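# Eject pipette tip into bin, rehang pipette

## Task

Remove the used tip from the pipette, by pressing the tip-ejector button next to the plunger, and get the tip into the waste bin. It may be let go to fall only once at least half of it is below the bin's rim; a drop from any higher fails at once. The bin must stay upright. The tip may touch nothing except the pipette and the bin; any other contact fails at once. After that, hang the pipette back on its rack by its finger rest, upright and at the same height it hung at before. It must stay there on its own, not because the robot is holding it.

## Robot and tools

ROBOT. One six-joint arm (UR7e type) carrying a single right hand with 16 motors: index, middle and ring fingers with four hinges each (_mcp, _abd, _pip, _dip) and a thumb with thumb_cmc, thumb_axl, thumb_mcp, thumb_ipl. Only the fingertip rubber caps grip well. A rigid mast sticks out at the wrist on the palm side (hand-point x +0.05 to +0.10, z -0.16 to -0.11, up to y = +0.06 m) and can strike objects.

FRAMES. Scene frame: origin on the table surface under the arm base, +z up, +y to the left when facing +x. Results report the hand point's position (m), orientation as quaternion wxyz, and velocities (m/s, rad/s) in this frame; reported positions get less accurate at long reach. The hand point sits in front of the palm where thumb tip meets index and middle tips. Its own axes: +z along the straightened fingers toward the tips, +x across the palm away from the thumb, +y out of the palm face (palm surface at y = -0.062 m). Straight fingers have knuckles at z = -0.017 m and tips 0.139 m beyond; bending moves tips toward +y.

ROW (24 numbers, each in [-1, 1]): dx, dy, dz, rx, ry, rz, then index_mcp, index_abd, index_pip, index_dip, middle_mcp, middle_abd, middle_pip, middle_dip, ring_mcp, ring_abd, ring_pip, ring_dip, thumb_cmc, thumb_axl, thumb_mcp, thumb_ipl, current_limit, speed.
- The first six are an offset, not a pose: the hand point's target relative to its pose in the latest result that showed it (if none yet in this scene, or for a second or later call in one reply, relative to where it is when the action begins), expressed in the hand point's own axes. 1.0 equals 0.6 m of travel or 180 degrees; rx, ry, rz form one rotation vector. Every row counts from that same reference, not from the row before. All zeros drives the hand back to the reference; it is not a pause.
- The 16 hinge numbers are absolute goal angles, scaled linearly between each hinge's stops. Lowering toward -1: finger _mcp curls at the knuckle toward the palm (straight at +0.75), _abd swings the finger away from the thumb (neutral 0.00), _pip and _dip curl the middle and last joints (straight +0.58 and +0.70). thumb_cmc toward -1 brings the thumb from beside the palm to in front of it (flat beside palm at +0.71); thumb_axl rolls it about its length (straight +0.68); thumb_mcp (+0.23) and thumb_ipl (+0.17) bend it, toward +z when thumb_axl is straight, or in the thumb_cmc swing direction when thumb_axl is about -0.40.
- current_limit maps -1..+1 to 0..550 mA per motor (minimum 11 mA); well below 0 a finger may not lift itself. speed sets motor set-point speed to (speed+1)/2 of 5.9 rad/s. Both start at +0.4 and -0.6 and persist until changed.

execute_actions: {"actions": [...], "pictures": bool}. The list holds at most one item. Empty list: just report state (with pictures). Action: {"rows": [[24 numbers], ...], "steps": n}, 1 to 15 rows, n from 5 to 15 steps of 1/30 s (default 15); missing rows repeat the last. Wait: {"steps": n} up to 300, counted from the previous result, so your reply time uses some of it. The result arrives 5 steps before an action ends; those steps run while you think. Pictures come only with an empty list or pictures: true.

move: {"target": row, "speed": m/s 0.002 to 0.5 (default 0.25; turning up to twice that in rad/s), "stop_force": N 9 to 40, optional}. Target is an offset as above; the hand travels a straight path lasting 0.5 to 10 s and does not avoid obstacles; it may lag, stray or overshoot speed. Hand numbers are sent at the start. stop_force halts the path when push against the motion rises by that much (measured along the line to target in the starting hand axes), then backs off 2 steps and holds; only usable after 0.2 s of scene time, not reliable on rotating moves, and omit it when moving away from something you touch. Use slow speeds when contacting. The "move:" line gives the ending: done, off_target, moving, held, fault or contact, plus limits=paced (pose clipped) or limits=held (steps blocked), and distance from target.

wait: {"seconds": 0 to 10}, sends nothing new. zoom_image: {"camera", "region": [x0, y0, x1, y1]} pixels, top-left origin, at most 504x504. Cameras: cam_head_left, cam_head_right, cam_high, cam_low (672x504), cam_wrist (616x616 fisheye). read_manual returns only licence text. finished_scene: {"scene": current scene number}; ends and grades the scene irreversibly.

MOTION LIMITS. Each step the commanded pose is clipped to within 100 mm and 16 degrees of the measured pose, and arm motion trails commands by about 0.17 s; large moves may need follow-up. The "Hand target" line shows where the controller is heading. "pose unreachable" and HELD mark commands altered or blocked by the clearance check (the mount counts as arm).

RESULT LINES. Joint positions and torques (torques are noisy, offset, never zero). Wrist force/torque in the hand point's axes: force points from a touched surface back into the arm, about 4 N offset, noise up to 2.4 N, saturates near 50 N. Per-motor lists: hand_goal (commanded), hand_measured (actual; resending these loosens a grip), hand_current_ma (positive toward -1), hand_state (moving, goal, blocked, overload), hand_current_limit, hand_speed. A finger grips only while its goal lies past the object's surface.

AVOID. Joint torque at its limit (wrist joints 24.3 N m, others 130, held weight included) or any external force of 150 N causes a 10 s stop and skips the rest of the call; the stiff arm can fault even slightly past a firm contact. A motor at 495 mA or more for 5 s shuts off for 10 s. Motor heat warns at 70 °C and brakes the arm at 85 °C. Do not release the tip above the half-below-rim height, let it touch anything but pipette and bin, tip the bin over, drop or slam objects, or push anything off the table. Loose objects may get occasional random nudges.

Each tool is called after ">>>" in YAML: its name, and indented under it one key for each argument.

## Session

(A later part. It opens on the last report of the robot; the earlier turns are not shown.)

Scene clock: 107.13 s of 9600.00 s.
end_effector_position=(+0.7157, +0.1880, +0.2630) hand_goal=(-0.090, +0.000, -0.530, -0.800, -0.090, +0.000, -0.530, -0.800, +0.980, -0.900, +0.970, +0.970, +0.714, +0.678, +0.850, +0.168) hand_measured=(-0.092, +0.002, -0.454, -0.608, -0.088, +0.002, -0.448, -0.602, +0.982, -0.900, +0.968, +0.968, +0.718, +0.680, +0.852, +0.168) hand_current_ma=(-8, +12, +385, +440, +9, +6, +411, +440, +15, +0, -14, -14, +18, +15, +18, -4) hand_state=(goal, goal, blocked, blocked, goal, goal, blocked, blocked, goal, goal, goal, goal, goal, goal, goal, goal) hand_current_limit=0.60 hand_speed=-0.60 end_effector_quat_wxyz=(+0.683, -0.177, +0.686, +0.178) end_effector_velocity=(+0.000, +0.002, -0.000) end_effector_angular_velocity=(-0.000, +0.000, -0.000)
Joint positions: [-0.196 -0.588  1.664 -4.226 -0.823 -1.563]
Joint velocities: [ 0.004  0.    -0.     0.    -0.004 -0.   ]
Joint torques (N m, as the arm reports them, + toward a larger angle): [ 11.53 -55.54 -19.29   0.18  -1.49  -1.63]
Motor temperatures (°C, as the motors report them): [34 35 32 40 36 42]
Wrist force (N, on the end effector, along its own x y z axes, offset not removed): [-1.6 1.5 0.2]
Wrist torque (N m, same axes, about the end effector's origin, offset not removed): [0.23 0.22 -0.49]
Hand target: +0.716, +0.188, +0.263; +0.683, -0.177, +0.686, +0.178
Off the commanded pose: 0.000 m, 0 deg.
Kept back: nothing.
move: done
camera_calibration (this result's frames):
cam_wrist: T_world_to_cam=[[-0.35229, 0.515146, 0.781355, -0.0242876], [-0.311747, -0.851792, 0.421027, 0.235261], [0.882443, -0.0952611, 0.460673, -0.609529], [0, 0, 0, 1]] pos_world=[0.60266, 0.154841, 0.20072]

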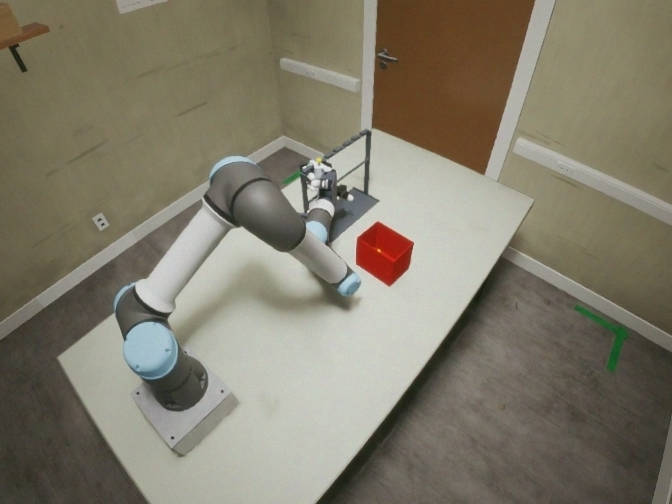

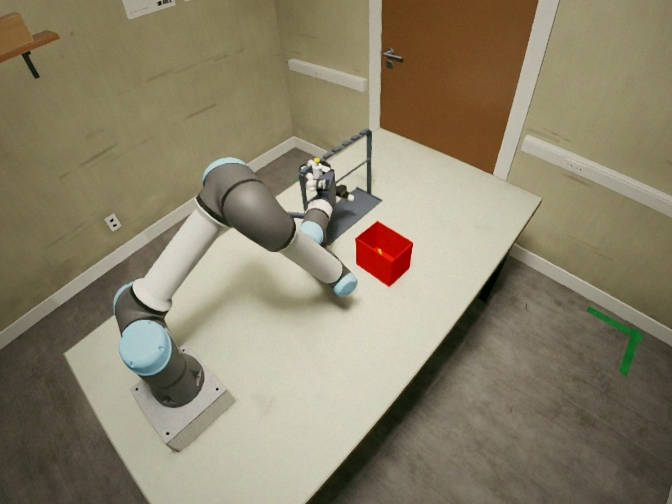

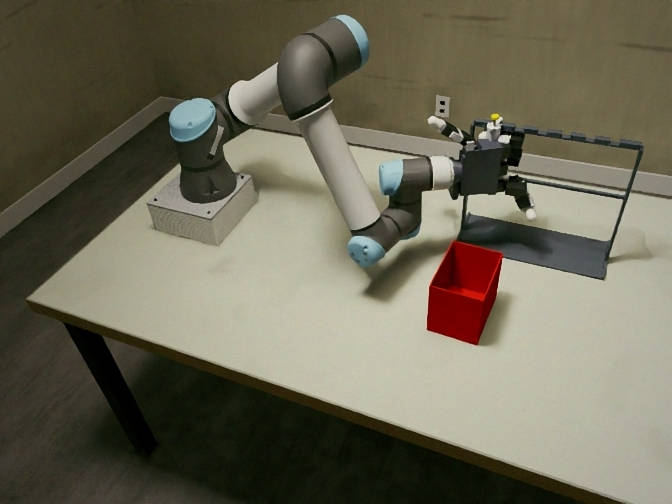

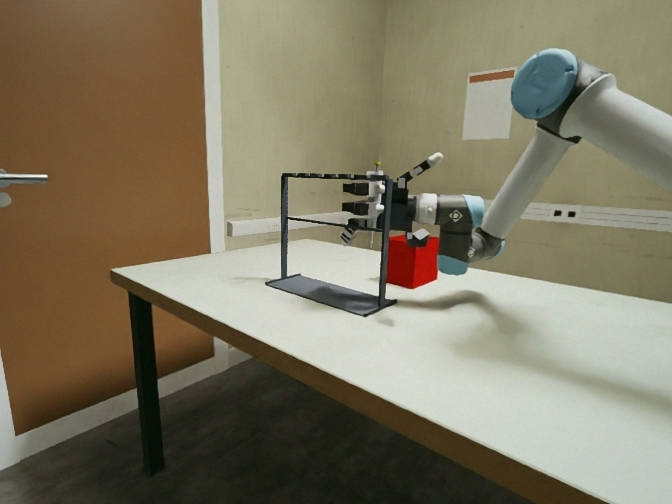

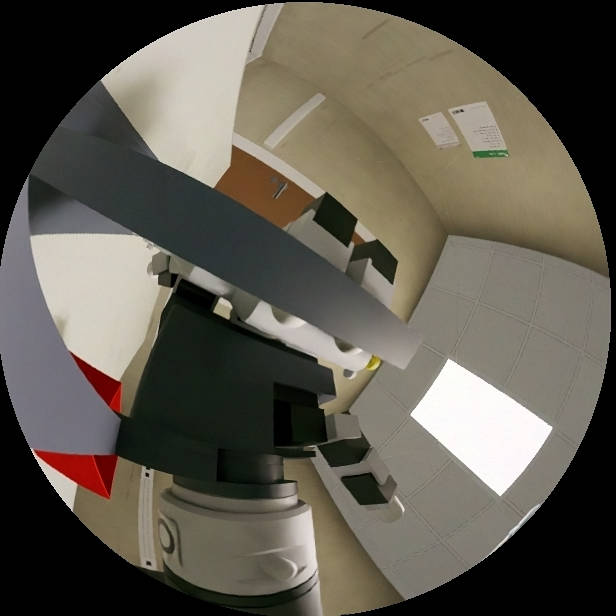

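>>> execute_actions:
  actions: []

Scene clock: 108.77 s of 9600.00 s.
end_effector_position=(+0.7157, +0.1881, +0.2630) hand_goal=(-0.090, +0.000, -0.530, -0.800, -0.090, +0.000, -0.530, -0.800, +0.980, -0.900, +0.970, +0.970, +0.714, +0.678, +0.850, +0.168) hand_measured=(-0.092, +0.002, -0.454, -0.608, -0.088, +0.002, -0.448, -0.602, +0.982, -0.900, +0.968, +0.968, +0.718, +0.680, +0.852, +0.168) hand_current_ma=(-8, +12, +385, +440, +8, +5, +411, +440, +15, +0, -14, -14, +18, +15, +18, -4) hand_state=(goal, goal, blocked, blocked, goal, goal, blocked, blocked, goal, goal, goal, goal, goal, goal, goal, goal) hand_current_limit=0.60 hand_speed=-0.60 end_effector_quat_wxyz=(+0.683, -0.177, +0.686, +0.178) end_effector_velocity=(+0.000, -0.000, -0.001) end_effector_angular_velocity=(+0.000, +0.001, -0.003)
Joint positions: [-0.195 -0.588  1.664 -4.226 -0.824 -1.563]
Joint velocities: [-0.     0.     0.001 -0.    -0.003 -0.   ]
Joint torques (N m, as the arm reports them, + toward a larger angle): [ 11.37 -58.91 -17.76  -0.03  -1.46  -1.46]
Motor temperatures (°C, as the motors report them): [34 35 32 40 36 42]
Wrist force (N, on the end effector, along its own x y z axes, offset not removed): [-3.0 2.1 2.6]
Wrist torque (N m, same axes, about the end effector's origin, offset not removed): [0.18 0.59 -0.44]
Hand target: +0.716, +0.188, +0.263; +0.683, -0.177, +0.686, +0.178
Off the commanded pose: 0.000 m, 0 deg.
Kept back: nothing.
Steps of this call (steps 1 to 49: nothing new was sent). Readings (end_effector_position | what the end effector reports):
1: (+0.7157, +0.1880, +0.2630) | hand_goal=(-0.090, +0.000, -0.530, -0.800, -0.090, +0.000, -0.530, -0.800, +0.980, -0.900, +0.970, +0.970, +0.714, +0.678, +0.850, +0.168) hand_measured=(-0.092, +0.002, -0.454, -0.608, -0.088, +0.002, -0.448, -0.602, +0.982, -0.900, +0.968, +0.968, +0.718, +0.680, +0.852, +0.168) hand_current_ma=(-8, +12, +385, +440, +8, +5, +411, +440, +15, +0, -14, -14, +18, +15, +18, -4) hand_state=(goal, goal, blocked, blocked, goal, goal, blocked, blocked, goal, goal, goal, goal, goal, goal, goal, goal) hand_current_limit=0.60 hand_speed=-0.60
2: (+0.7157, +0.1881, +0.2630) | hand_goal=(-0.090, +0.000, -0.530, -0.800, -0.090, +0.000, -0.530, -0.800, +0.980, -0.900, +0.970, +0.970, +0.714, +0.678, +0.850, +0.168) hand_measured=(-0.092, +0.002, -0.454, -0.608, -0.088, +0.002, -0.448, -0.602, +0.982, -0.900, +0.968, +0.968, +0.718, +0.680, +0.852, +0.168) hand_current_ma=(-8, +12, +385, +440, +9, +6, +411, +440, +15, +0, -14, -14, +18, +15, +18, -4) hand_state=(goal, goal, blocked, blocked, goal, goal, blocked, blocked, goal, goal, goal, goal, goal, goal, goal, goal) hand_current_limit=0.60 hand_speed=-0.60
4: (+0.7157, +0.1881, +0.2630) | hand_goal=(-0.090, +0.000, -0.530, -0.800, -0.090, +0.000, -0.530, -0.800, +0.980, -0.900, +0.970, +0.970, +0.714, +0.678, +0.850, +0.168) hand_measured=(-0.092, +0.002, -0.454, -0.608, -0.088, +0.002, -0.448, -0.602, +0.982, -0.900, +0.968, +0.968, +0.718, +0.680, +0.852, +0.168) hand_current_ma=(-8, +12, +385, +440, +9, +5, +411, +440, +15, +0, -14, -14, +18, +15, +18, -4) hand_state=(goal, goal, blocked, blocked, goal, goal, blocked, blocked, goal, goal, goal, goal, goal, goal, goal, goal) hand_current_limit=0.60 hand_speed=-0.60
8: (+0.7157, +0.1881, +0.2630) | hand_goal=(-0.090, +0.000, -0.530, -0.800, -0.090, +0.000, -0.530, -0.800, +0.980, -0.900, +0.970, +0.970, +0.714, +0.678, +0.850, +0.168) hand_measured=(-0.092, +0.002, -0.454, -0.608, -0.088, +0.002, -0.448, -0.602, +0.982, -0.900, +0.968, +0.968, +0.718, +0.680, +0.852, +0.168) hand_current_ma=(-8, +12, +385, +440, +8, +5, +411, +440, +15, +0, -14, -14, +18, +15, +18, -4) hand_state=(goal, goal, blocked, blocked, goal, goal, blocked, blocked, goal, goal, goal, goal, goal, goal, goal, goal) hand_current_limit=0.60 hand_speed=-0.60
49: the state above
camera_calibration (this result's frames):
cam_wrist: T_world_to_cam=[[-0.352348, 0.51516, 0.78132, -0.0243329], [-0.311776, -0.851785, 0.42102, 0.235415], [0.882409, -0.0952515, 0.460739, -0.609533], [0, 0, 0, 1]] pos_world=[0.602681, 0.154999, 0.200734]

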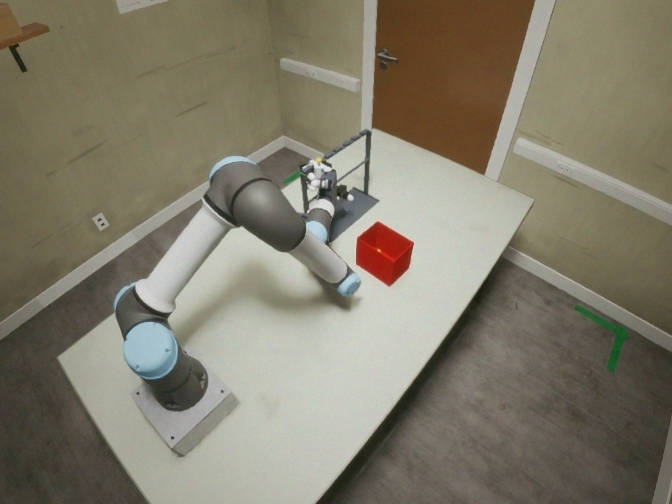

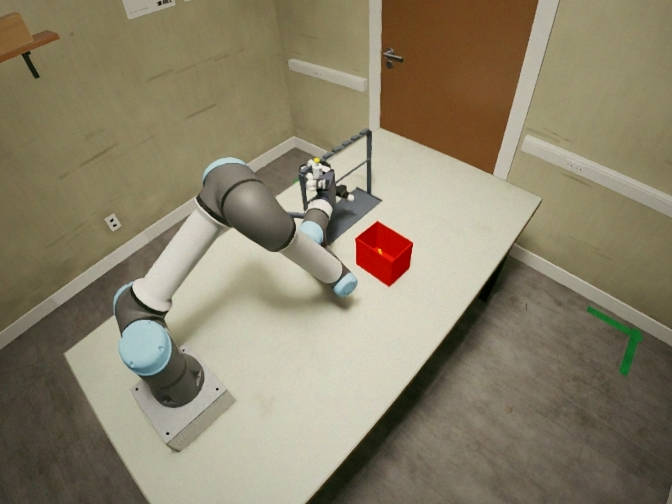

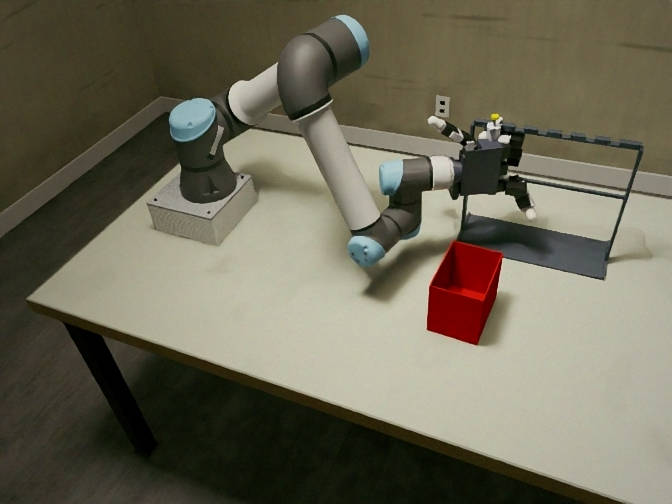

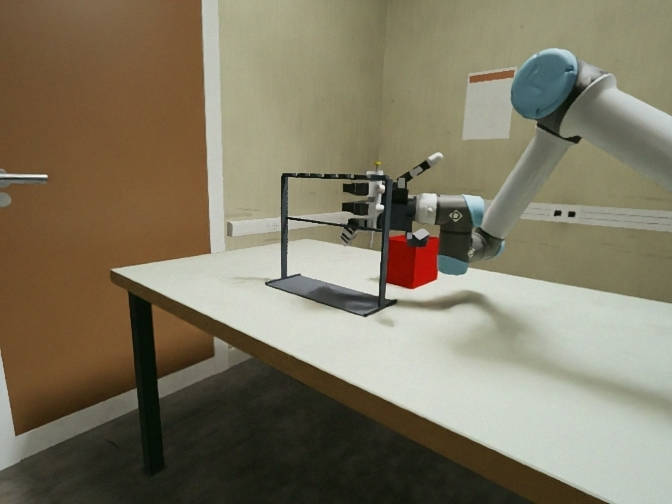

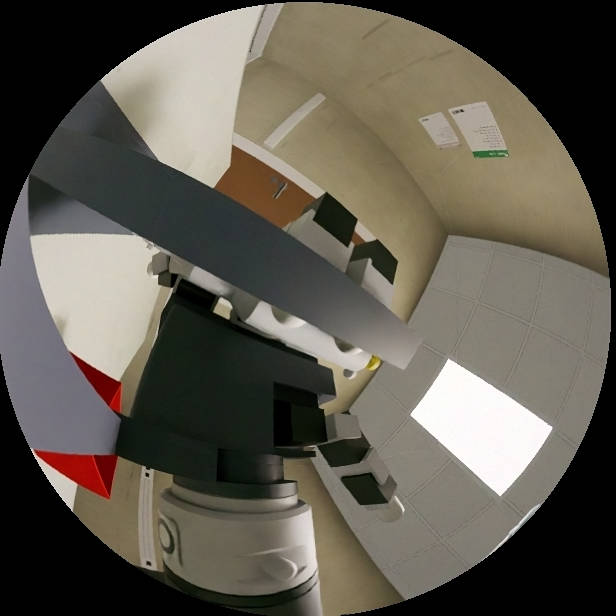

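>>> move:
  target: [0.01, 0, 0, 0, 0, 0, -0.09, 0, -0.53, -0.80, -0.09, 0, -0.53, -0.80, 0.98, -0.9, 0.97, 0.97, 0.714, 0.678, 0.85, 0.168, 0.6, -0.6]
  speed: 0.01

>>> zoom_image:
  camera: "cam_low"
  region: [340, 155, 400, 200]

Scene clock: 109.83 s of 9600.00 s.
end_effector_position=(+0.7157, +0.1881, +0.2572) hand_goal=(-0.090, +0.000, -0.530, -0.800, -0.090, +0.000, -0.530, -0.800, +0.980, -0.900, +0.970, +0.970, +0.714, +0.678, +0.850, +0.168) hand_measured=(-0.092, +0.002, -0.454, -0.608, -0.088, +0.002, -0.448, -0.602, +0.982, -0.900, +0.968, +0.968, +0.718, +0.680, +0.852, +0.168) hand_current_ma=(-8, +11, +385, +440, +7, +5, +411, +440, +15, +0, -14, -14, +18, +15, +18, -4) hand_state=(goal, goal, blocked, blocked, goal, goal, blocked, blocked, goal, goal, goal, goal, goal, goal, goal, goal) hand_current_limit=0.60 hand_speed=-0.60 end_effector_quat_wxyz=(+0.683, -0.177, +0.686, +0.178) end_effector_velocity=(-0.000, +0.000, -0.001) end_effector_angular_velocity=(-0.000, -0.002, +0.002)
Joint positions: [-0.195 -0.576  1.66  -4.234 -0.824 -1.563]
Joint velocities: [-0.     0.004 -0.002 -0.004  0.002  0.   ]
Joint torques (N m, as the arm reports them, + toward a larger angle): [ 11.86 -41.27 -17.61  -3.04  -1.45  -1.43]
Motor temperatures (°C, as the motors report them): [34 35 32 40 36 42]
Wrist force (N, on the end effector, along its own x y z axes, offset not removed): [-2.7 0.6 0.6]
Wrist torque (N m, same axes, about the end effector's origin, offset not removed): [-0.08 0.25 -0.36]
Hand target: +0.716, +0.188, +0.257; +0.683, -0.177, +0.686, +0.178
Off the commanded pose: 0.000 m, 0 deg.
Kept back: nothing.
move: done
camera_calibration (this result's frames):
cam_wrist: T_world_to_cam=[[-0.352345, 0.515171, 0.781314, -0.0197867], [-0.311773, -0.851779, 0.421035, 0.237856], [0.882412, -0.0952432, 0.460737, -0.606837], [0, 0, 0, 1]] pos_world=[0.602666, 0.154997, 0.194906]

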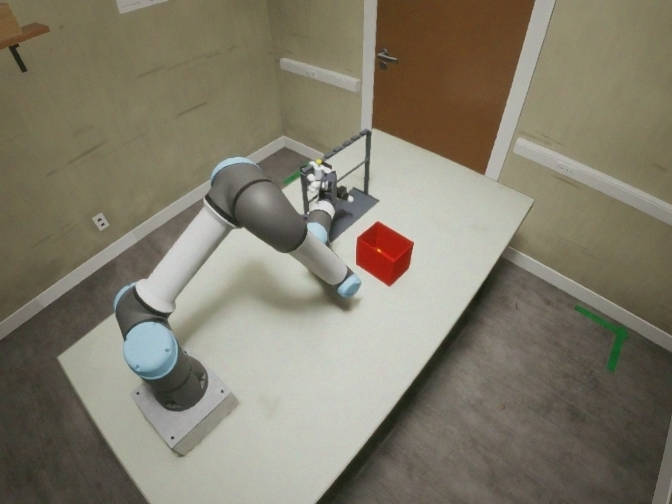

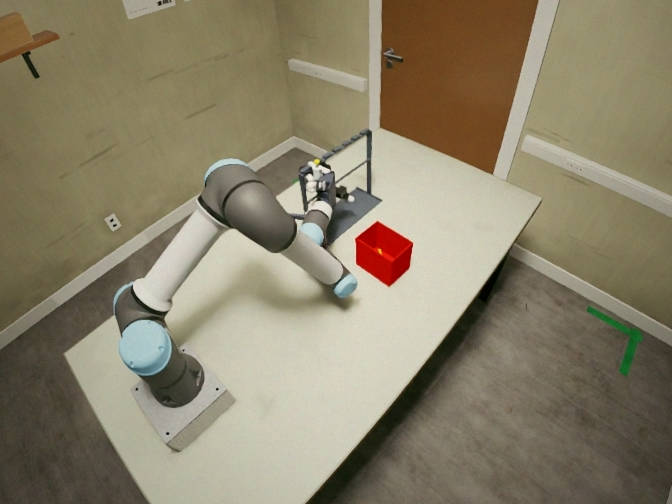

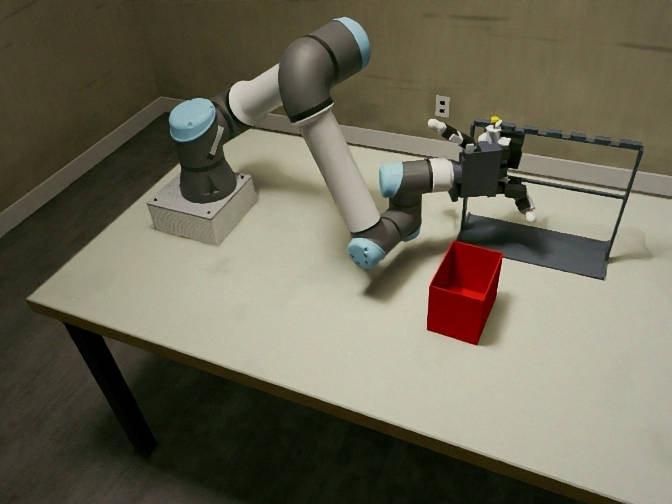

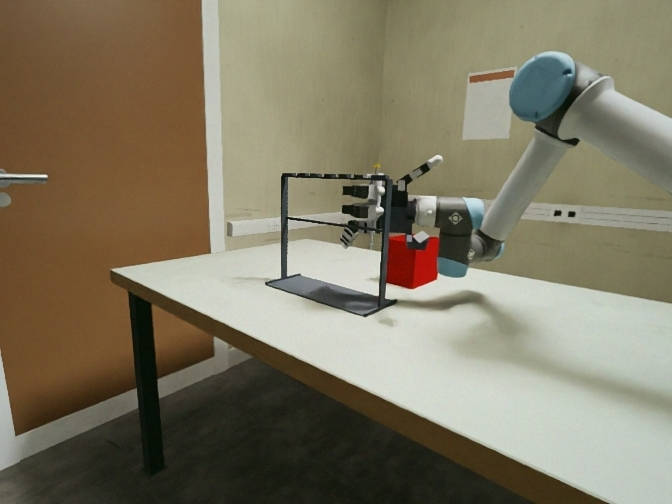

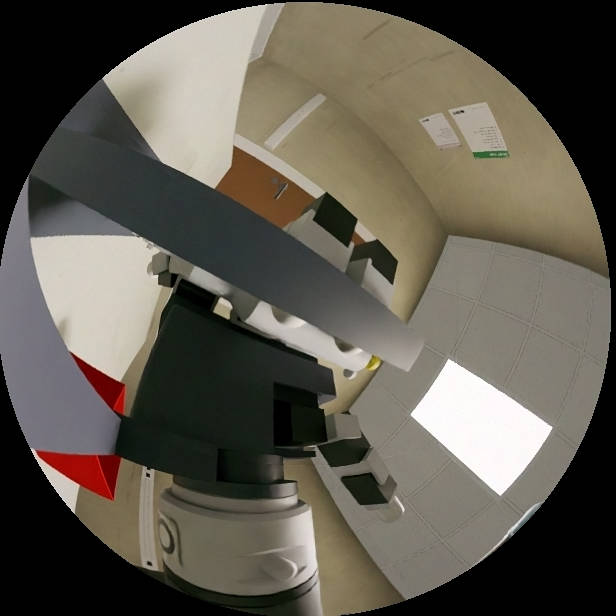

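Region (340, 155, 400, 200) of cam_low's 672x504 image, scaled by 8.400, with more detail than that image has; it fills the top 378 rows of this view, and the rest is white.

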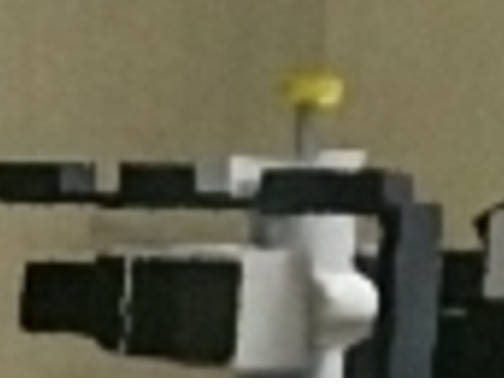

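>>> zoom_image:
  camera: "cam_low"
  region: [352, 162, 392, 190]

>>> zoom_image:
  camera: "cam_high"
  region: [465, 105, 535, 155]

>>> zoom_image:
  camera: "cam_head_left"
  region: [295, 145, 345, 185]

Region (352, 162, 392, 190) of cam_low's 672x504 image, scaled by 12.600, with more detail than that image has; it fills the top 353 rows of this view, and the rest is white.

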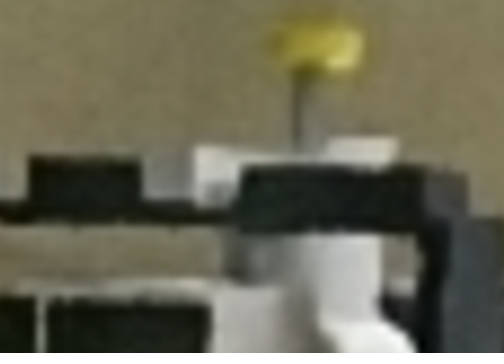

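Region (465, 105, 535, 155) of cam_high's 672x504 image, scaled by 7.200, with more detail than that image has; it fills the top 360 rows of this view, and the rest is white.

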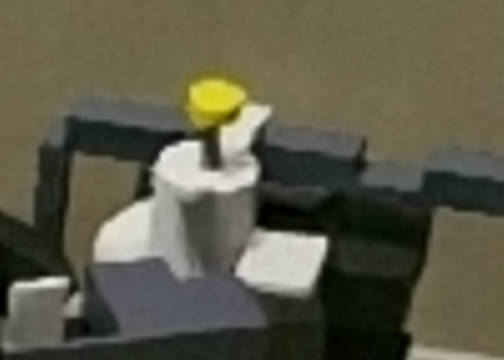

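Region (295, 145, 345, 185) of cam_head_left's 672x504 image, scaled by 10.080, with more detail than that image has; it fills the top 403 rows of this view, and the rest is white.

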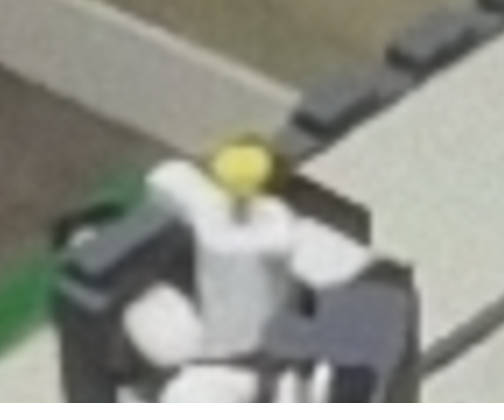

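>>> move:
  target: [0.005, 0, 0, 0, 0, 0, -0.09, 0, -0.53, -0.80, -0.09, 0, -0.53, -0.80, 0.98, -0.9, 0.97, 0.97, 0.714, 0.678, 0.85, 0.168, 0.6, -0.6]
  speed: 0.006

>>> zoom_image:
  camera: "cam_low"
  region: [352, 162, 392, 190]

Scene clock: 111.07 s of 9600.00 s.
end_effector_position=(+0.7156, +0.1881, +0.2543) hand_goal=(-0.090, +0.000, -0.530, -0.800, -0.090, +0.000, -0.530, -0.800, +0.980, -0.900, +0.970, +0.970, +0.714, +0.678, +0.850, +0.168) hand_measured=(-0.092, +0.002, -0.454, -0.608, -0.088, +0.002, -0.448, -0.602, +0.982, -0.900, +0.968, +0.968, +0.718, +0.680, +0.852, +0.168) hand_current_ma=(-8, +11, +385, +440, +7, +5, +411, +440, +15, +0, -14, -14, +18, +15, +18, -4) hand_state=(goal, goal, blocked, blocked, goal, goal, blocked, blocked, goal, goal, goal, goal, goal, goal, goal, goal) hand_current_limit=0.60 hand_speed=-0.60 end_effector_quat_wxyz=(+0.683, -0.177, +0.686, +0.178) end_effector_velocity=(-0.000, +0.001, -0.001) end_effector_angular_velocity=(-0.000, -0.001, +0.000)
Joint positions: [-0.195 -0.569  1.658 -4.238 -0.824 -1.563]
Joint velocities: [ 0.001  0.002 -0.001 -0.002 -0.001 -0.   ]
Joint torques (N m, as the arm reports them, + toward a larger angle): [ 10.98 -39.92 -18.55  -3.21  -1.67  -0.87]
Motor temperatures (°C, as the motors report them): [34 35 32 40 36 42]
Wrist force (N, on the end effector, along its own x y z axes, offset not removed): [0.6 -1.5 0.4]
Wrist torque (N m, same axes, about the end effector's origin, offset not removed): [-0.18 0.11 -0.37]
Hand target: +0.716, +0.188, +0.254; +0.683, -0.177, +0.686, +0.178
Off the commanded pose: 0.000 m, 0 deg.
Kept back: nothing.
move: done
camera_calibration (this result's frames):
cam_wrist: T_world_to_cam=[[-0.352342, 0.515169, 0.781317, -0.0175295], [-0.311767, -0.851781, 0.421035, 0.23907], [0.882415, -0.0952405, 0.460731, -0.605497], [0, 0, 0, 1]] pos_world=[0.602658, 0.154998, 0.19201]

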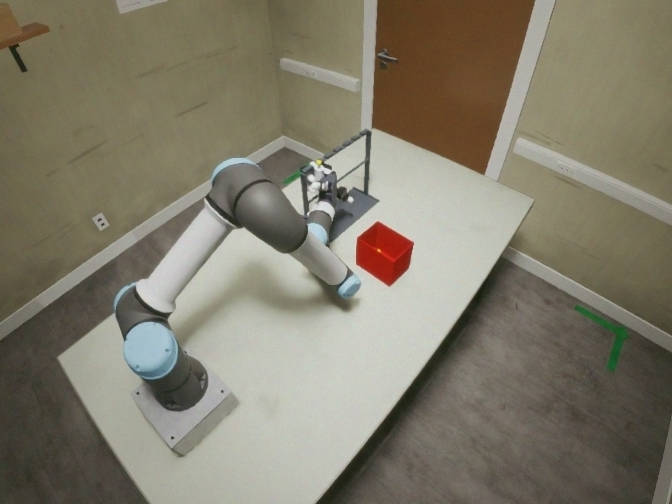

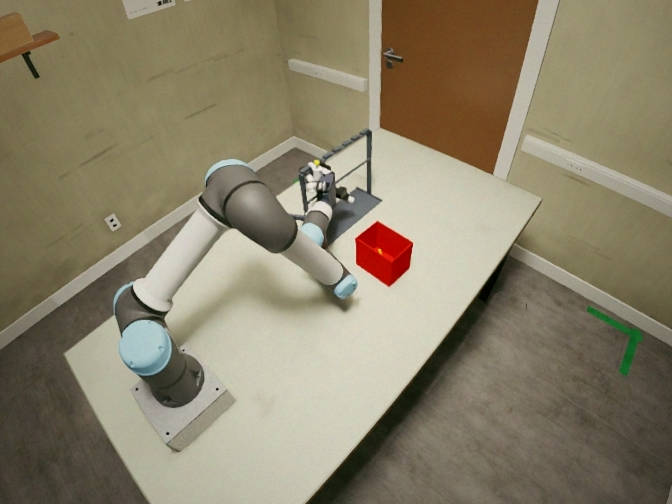

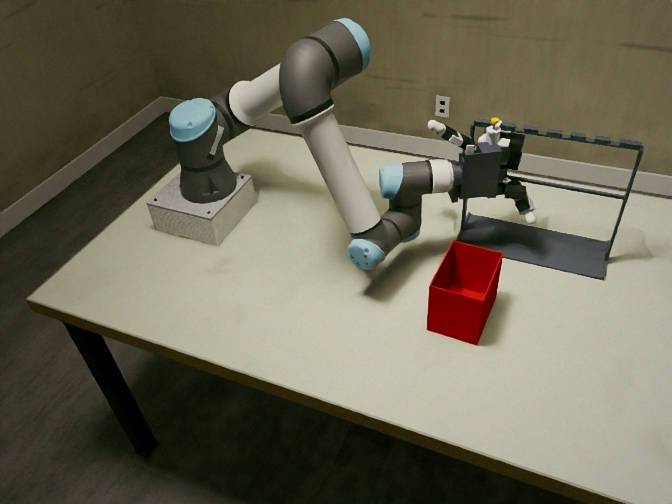

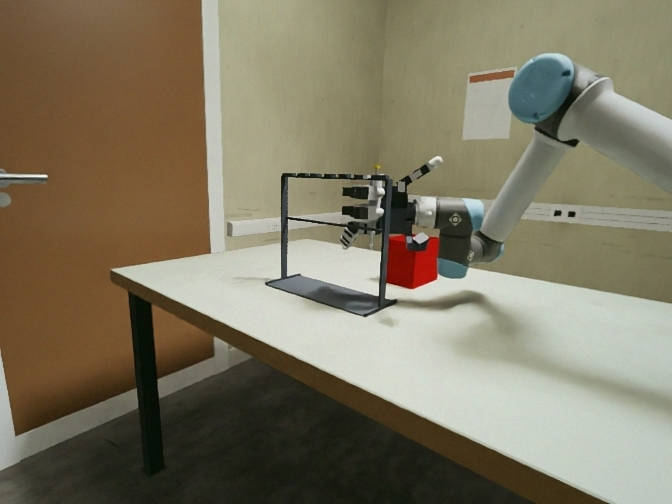

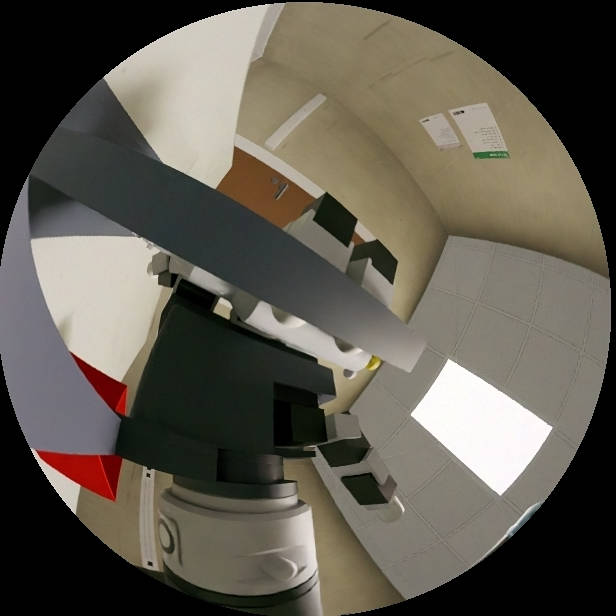

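Region (352, 162, 392, 190) of cam_low's 672x504 image, scaled by 12.600, with more detail than that image has; it fills the top 353 rows of this view, and the rest is white.

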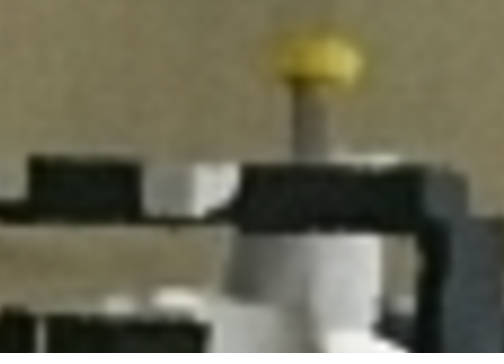

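>>> move:
  target: [0.003, 0, 0, 0, 0, 0, -0.09, 0, -0.53, -0.80, -0.09, 0, -0.53, -0.80, 0.98, -0.9, 0.97, 0.97, 0.714, 0.678, 0.85, 0.168, 0.6, -0.6]
  speed: 0.005

>>> zoom_image:
  camera: "cam_low"
  region: [340, 160, 400, 250]

Scene clock: 112.07 s of 9600.00 s.
end_effector_position=(+0.7156, +0.1882, +0.2526) hand_goal=(-0.090, +0.000, -0.530, -0.800, -0.090, +0.000, -0.530, -0.800, +0.980, -0.900, +0.970, +0.970, +0.714, +0.678, +0.850, +0.168) hand_measured=(-0.092, -0.006, -0.454, -0.608, -0.088, -0.006, -0.448, -0.602, +0.982, -0.900, +0.968, +0.968, +0.718, +0.680, +0.852, +0.168) hand_current_ma=(-8, -26, +385, +440, +12, -32, +411, +440, +15, +0, -14, -14, +18, +15, +18, -4) hand_state=(goal, goal, blocked, blocked, goal, goal, blocked, blocked, goal, goal, goal, goal, goal, goal, goal, goal) hand_current_limit=0.60 hand_speed=-0.60 end_effector_quat_wxyz=(+0.683, -0.177, +0.686, +0.178) end_effector_velocity=(+0.000, -0.000, -0.001) end_effector_angular_velocity=(+0.000, +0.000, -0.002)
Joint positions: [-0.195 -0.566  1.657 -4.24  -0.824 -1.563]
Joint velocities: [-0.     0.001  0.    -0.001 -0.001  0.   ]
Joint torques (N m, as the arm reports them, + toward a larger angle): [  9.06 -33.05 -15.96  -1.72  -1.62  -1.21]
Motor temperatures (°C, as the motors report them): [34 35 32 40 36 42]
Wrist force (N, on the end effector, along its own x y z axes, offset not removed): [-9.1 1.5 5.8]
Wrist torque (N m, same axes, about the end effector's origin, offset not removed): [-0.60 -0.11 -0.64]
Hand target: +0.716, +0.188, +0.253; +0.683, -0.177, +0.686, +0.178
Off the commanded pose: 0.000 m, 0 deg.
Kept back: nothing.
move: done
camera_calibration (this result's frames):
cam_wrist: T_world_to_cam=[[-0.352402, 0.515176, 0.781285, -0.016128], [-0.311783, -0.851779, 0.421028, 0.239818], [0.882385, -0.0952199, 0.460792, -0.604692], [0, 0, 0, 1]] pos_world=[0.602659, 0.155002, 0.190267]

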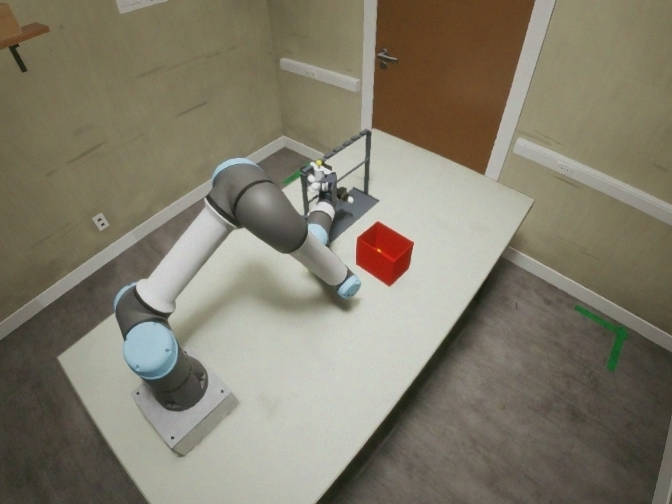

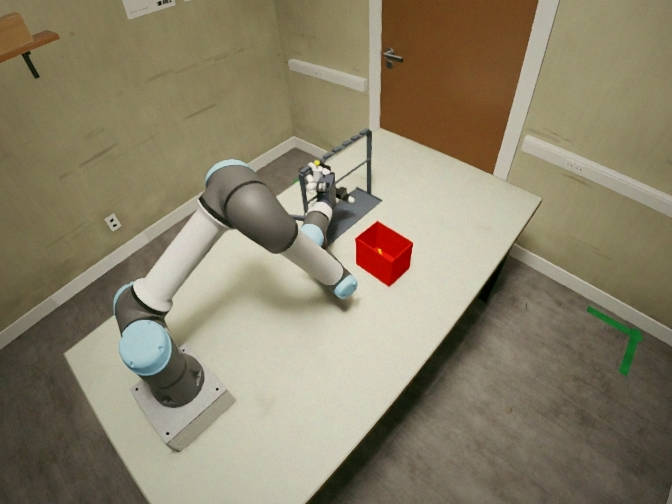

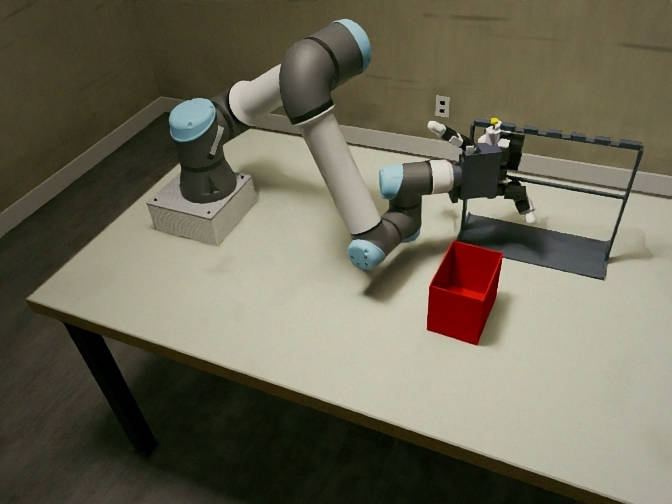

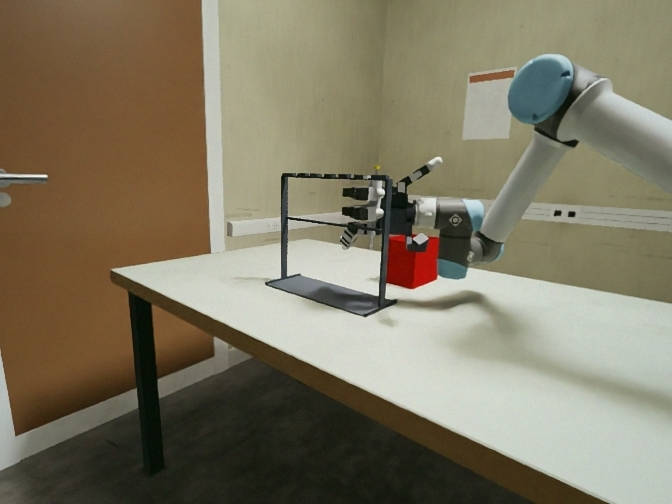

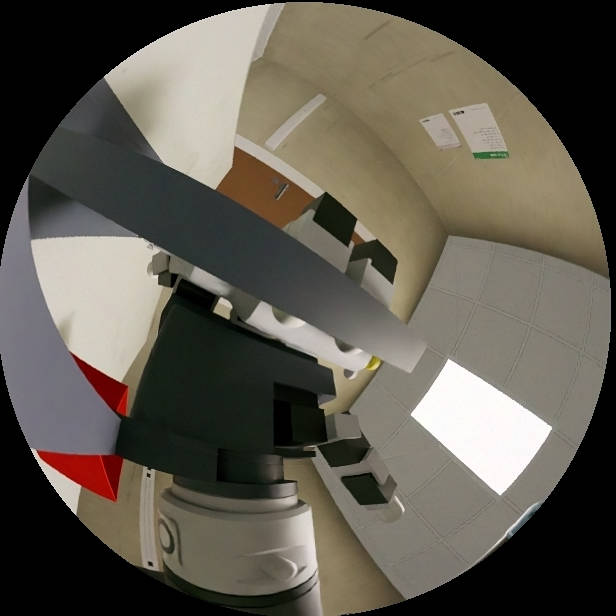

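Region (340, 160, 400, 250) of cam_low's 672x504 image, scaled by 5.600, with more detail than that image has.

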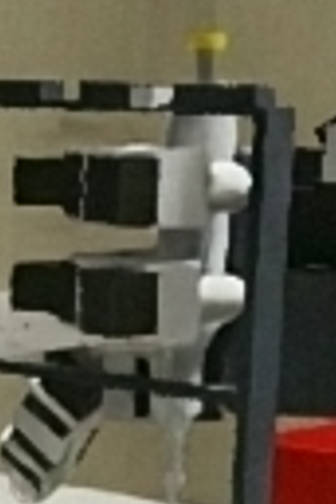

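>>> execute_actions:
  actions:
    - {"rows": [[-0.001, 0, 0, 0, 0, 0, -0.09, 0, -0.36, -0.58, -0.09, 0, -0.36, -0.58, 0.98, -0.9, 0.97, 0.97, 0.714, 0.678, 0.85, 0.168, 0.6, -0.7]], "steps": 15}
  pictures: true

>>> zoom_image:
  camera: "cam_low"
  region: [340, 160, 400, 250]

Scene clock: 112.57 s of 9600.00 s.
end_effector_position=(+0.7157, +0.1881, +0.2531) hand_goal=(-0.090, +0.000, -0.360, -0.580, -0.090, +0.000, -0.360, -0.580, +0.980, -0.900, +0.970, +0.970, +0.714, +0.678, +0.850, +0.168) hand_measured=(-0.092, -0.006, -0.366, -0.582, -0.088, -0.008, -0.366, -0.582, +0.982, -0.900, +0.968, +0.968, +0.718, +0.680, +0.852, +0.168) hand_current_ma=(-8, -30, -4, -12, +13, -36, -3, -9, +15, +0, -14, -14, +18, +15, +18, -4) hand_state=(goal, goal, moving, goal, goal, goal, moving, goal, goal, goal, goal, goal, goal, goal, goal, goal) hand_current_limit=0.60 hand_speed=-0.70 end_effector_quat_wxyz=(+0.683, -0.177, +0.686, +0.178) end_effector_velocity=(-0.000, +0.000, +0.001) end_effector_angular_velocity=(+0.000, +0.001, -0.001)
Joint positions: [-0.195 -0.567  1.657 -4.239 -0.824 -1.563]
Joint velocities: [ 0.001 -0.002  0.002  0.001 -0.002  0.   ]
Joint torques (N m, as the arm reports them, + toward a larger angle): [  7.48 -58.8    1.63   0.13  -1.25  -1.21]
Motor temperatures (°C, as the motors report them): [34 35 32 40 36 42]
Wrist force (N, on the end effector, along its own x y z axes, offset not removed): [-0.2 0.8 -0.5]
Wrist torque (N m, same axes, about the end effector's origin, offset not removed): [0.00 0.26 -0.11]
Steps of this call (steps 1 to 5: nothing new was sent; steps 6 to 15: the first 10 steps of this action). Readings (end_effector_position | what the end effector reports):
6: (+0.7156, +0.1882, +0.2525) | hand_goal=(-0.090, +0.000, -0.360, -0.580, -0.090, +0.000, -0.360, -0.580, +0.980, -0.900, +0.970, +0.970, +0.714, +0.678, +0.850, +0.168) hand_measured=(-0.092, -0.006, -0.454, -0.608, -0.088, -0.008, -0.448, -0.602, +0.982, -0.900, +0.968, +0.968, +0.718, +0.680, +0.852, +0.168) hand_current_ma=(-8, -30, +385, +440, +13, -36, +411, +440, +15, +0, -14, -14, +18, +15, +18, -4) hand_state=(goal, goal, moving, moving, goal, goal, moving, moving, goal, goal, goal, goal, goal, goal, goal, goal) hand_current_limit=0.60 hand_speed=-0.70
7: (+0.7156, +0.1882, +0.2526) | hand_goal=(-0.090, +0.000, -0.360, -0.580, -0.090, +0.000, -0.360, -0.580, +0.980, -0.900, +0.970, +0.970, +0.714, +0.678, +0.850, +0.168) hand_measured=(-0.092, -0.006, -0.454, -0.608, -0.088, -0.008, -0.448, -0.602, +0.982, -0.900, +0.968, +0.968, +0.718, +0.680, +0.852, +0.168) hand_current_ma=(-8, -30, +252, +307, +13, -36, +278, +307, +15, +0, -14, -14, +18, +15, +18, -4) hand_state=(goal, goal, moving, moving, goal, goal, moving, moving, goal, goal, goal, goal, goal, goal, goal, goal) hand_current_limit=0.60 hand_speed=-0.70
9: (+0.7157, +0.1881, +0.2528) | hand_goal=(-0.090, +0.000, -0.360, -0.580, -0.090, +0.000, -0.360, -0.580, +0.980, -0.900, +0.970, +0.970, +0.714, +0.678, +0.850, +0.168) hand_measured=(-0.092, -0.006, -0.448, -0.606, -0.088, -0.008, -0.444, -0.600, +0.982, -0.900, +0.968, +0.968, +0.718, +0.680, +0.852, +0.168) hand_current_ma=(-8, -30, +62, +82, +13, -36, +79, +89, +14, +0, -14, -14, +18, +15, +18, -4) hand_state=(goal, goal, moving, moving, goal, goal, moving, moving, goal, goal, goal, goal, goal, goal, goal, goal) hand_current_limit=0.60 hand_speed=-0.70
13: (+0.7157, +0.1881, +0.2530) | hand_goal=(-0.090, +0.000, -0.360, -0.580, -0.090, +0.000, -0.360, -0.580, +0.980, -0.900, +0.970, +0.970, +0.714, +0.678, +0.850, +0.168) hand_measured=(-0.092, -0.006, -0.396, -0.582, -0.088, -0.008, -0.394, -0.582, +0.982, -0.900, +0.968, +0.968, +0.718, +0.680, +0.852, +0.168) hand_current_ma=(-8, -30, -48, -6, +13, -36, -45, -9, +15, +0, -14, -14, +18, +15, +18, -4) hand_state=(goal, goal, moving, moving, goal, goal, moving, moving, goal, goal, goal, goal, goal, goal, goal, goal) hand_current_limit=0.60 hand_speed=-0.70
15: the state above
camera_calibration (this result's frames):
cam_wrist: T_world_to_cam=[[-0.352398, 0.515183, 0.781282, -0.0165266], [-0.3118, -0.851773, 0.421028, 0.239614], [0.882381, -0.0952343, 0.460797, -0.604956], [0, 0, 0, 1]] pos_world=[0.602689, 0.154998, 0.19079]

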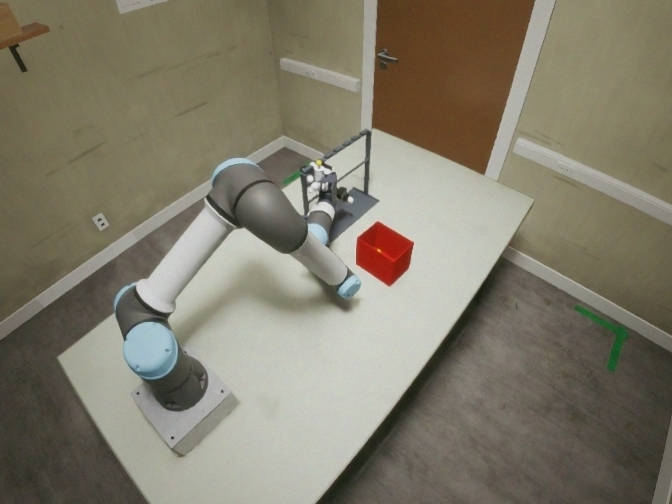

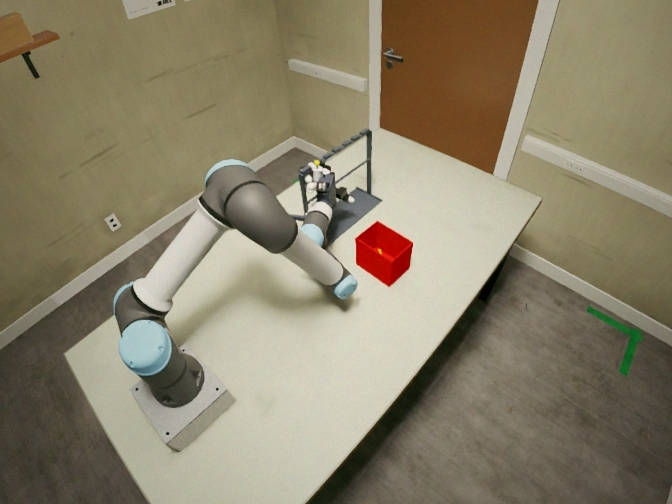

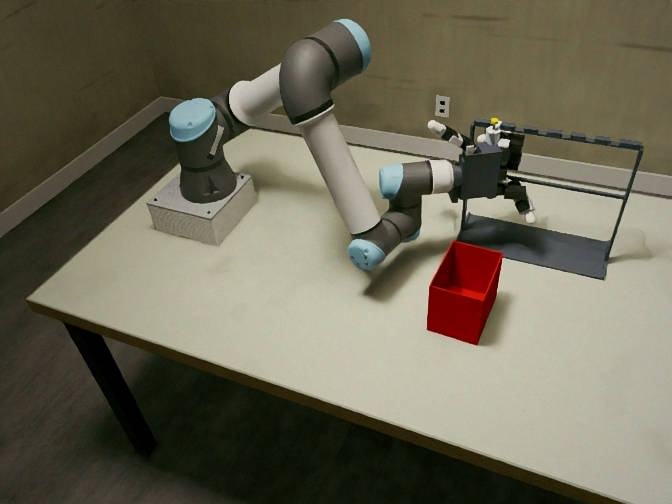

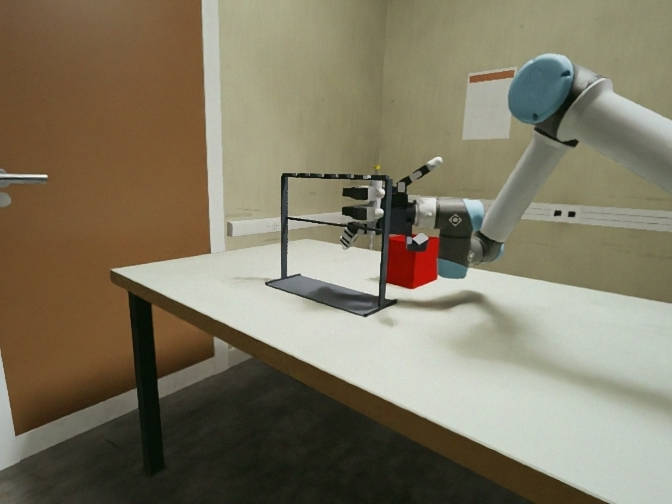

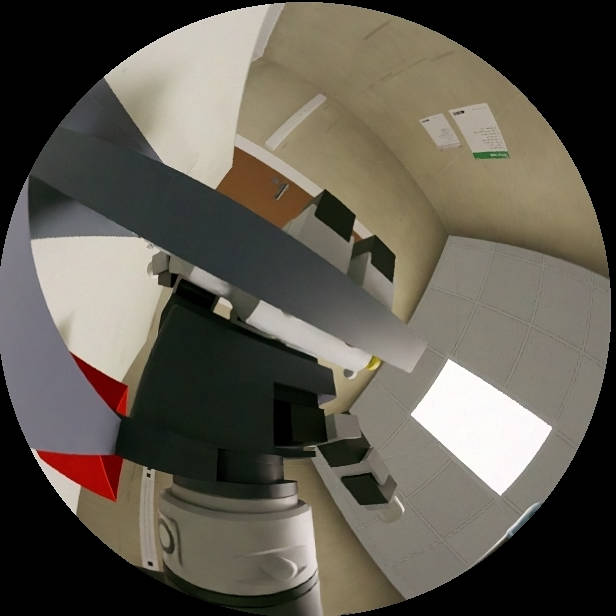

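Region (340, 160, 400, 250) of cam_low's 672x504 image, scaled by 5.600, with more detail than that image has.

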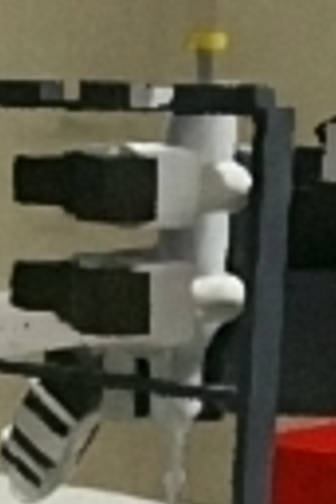

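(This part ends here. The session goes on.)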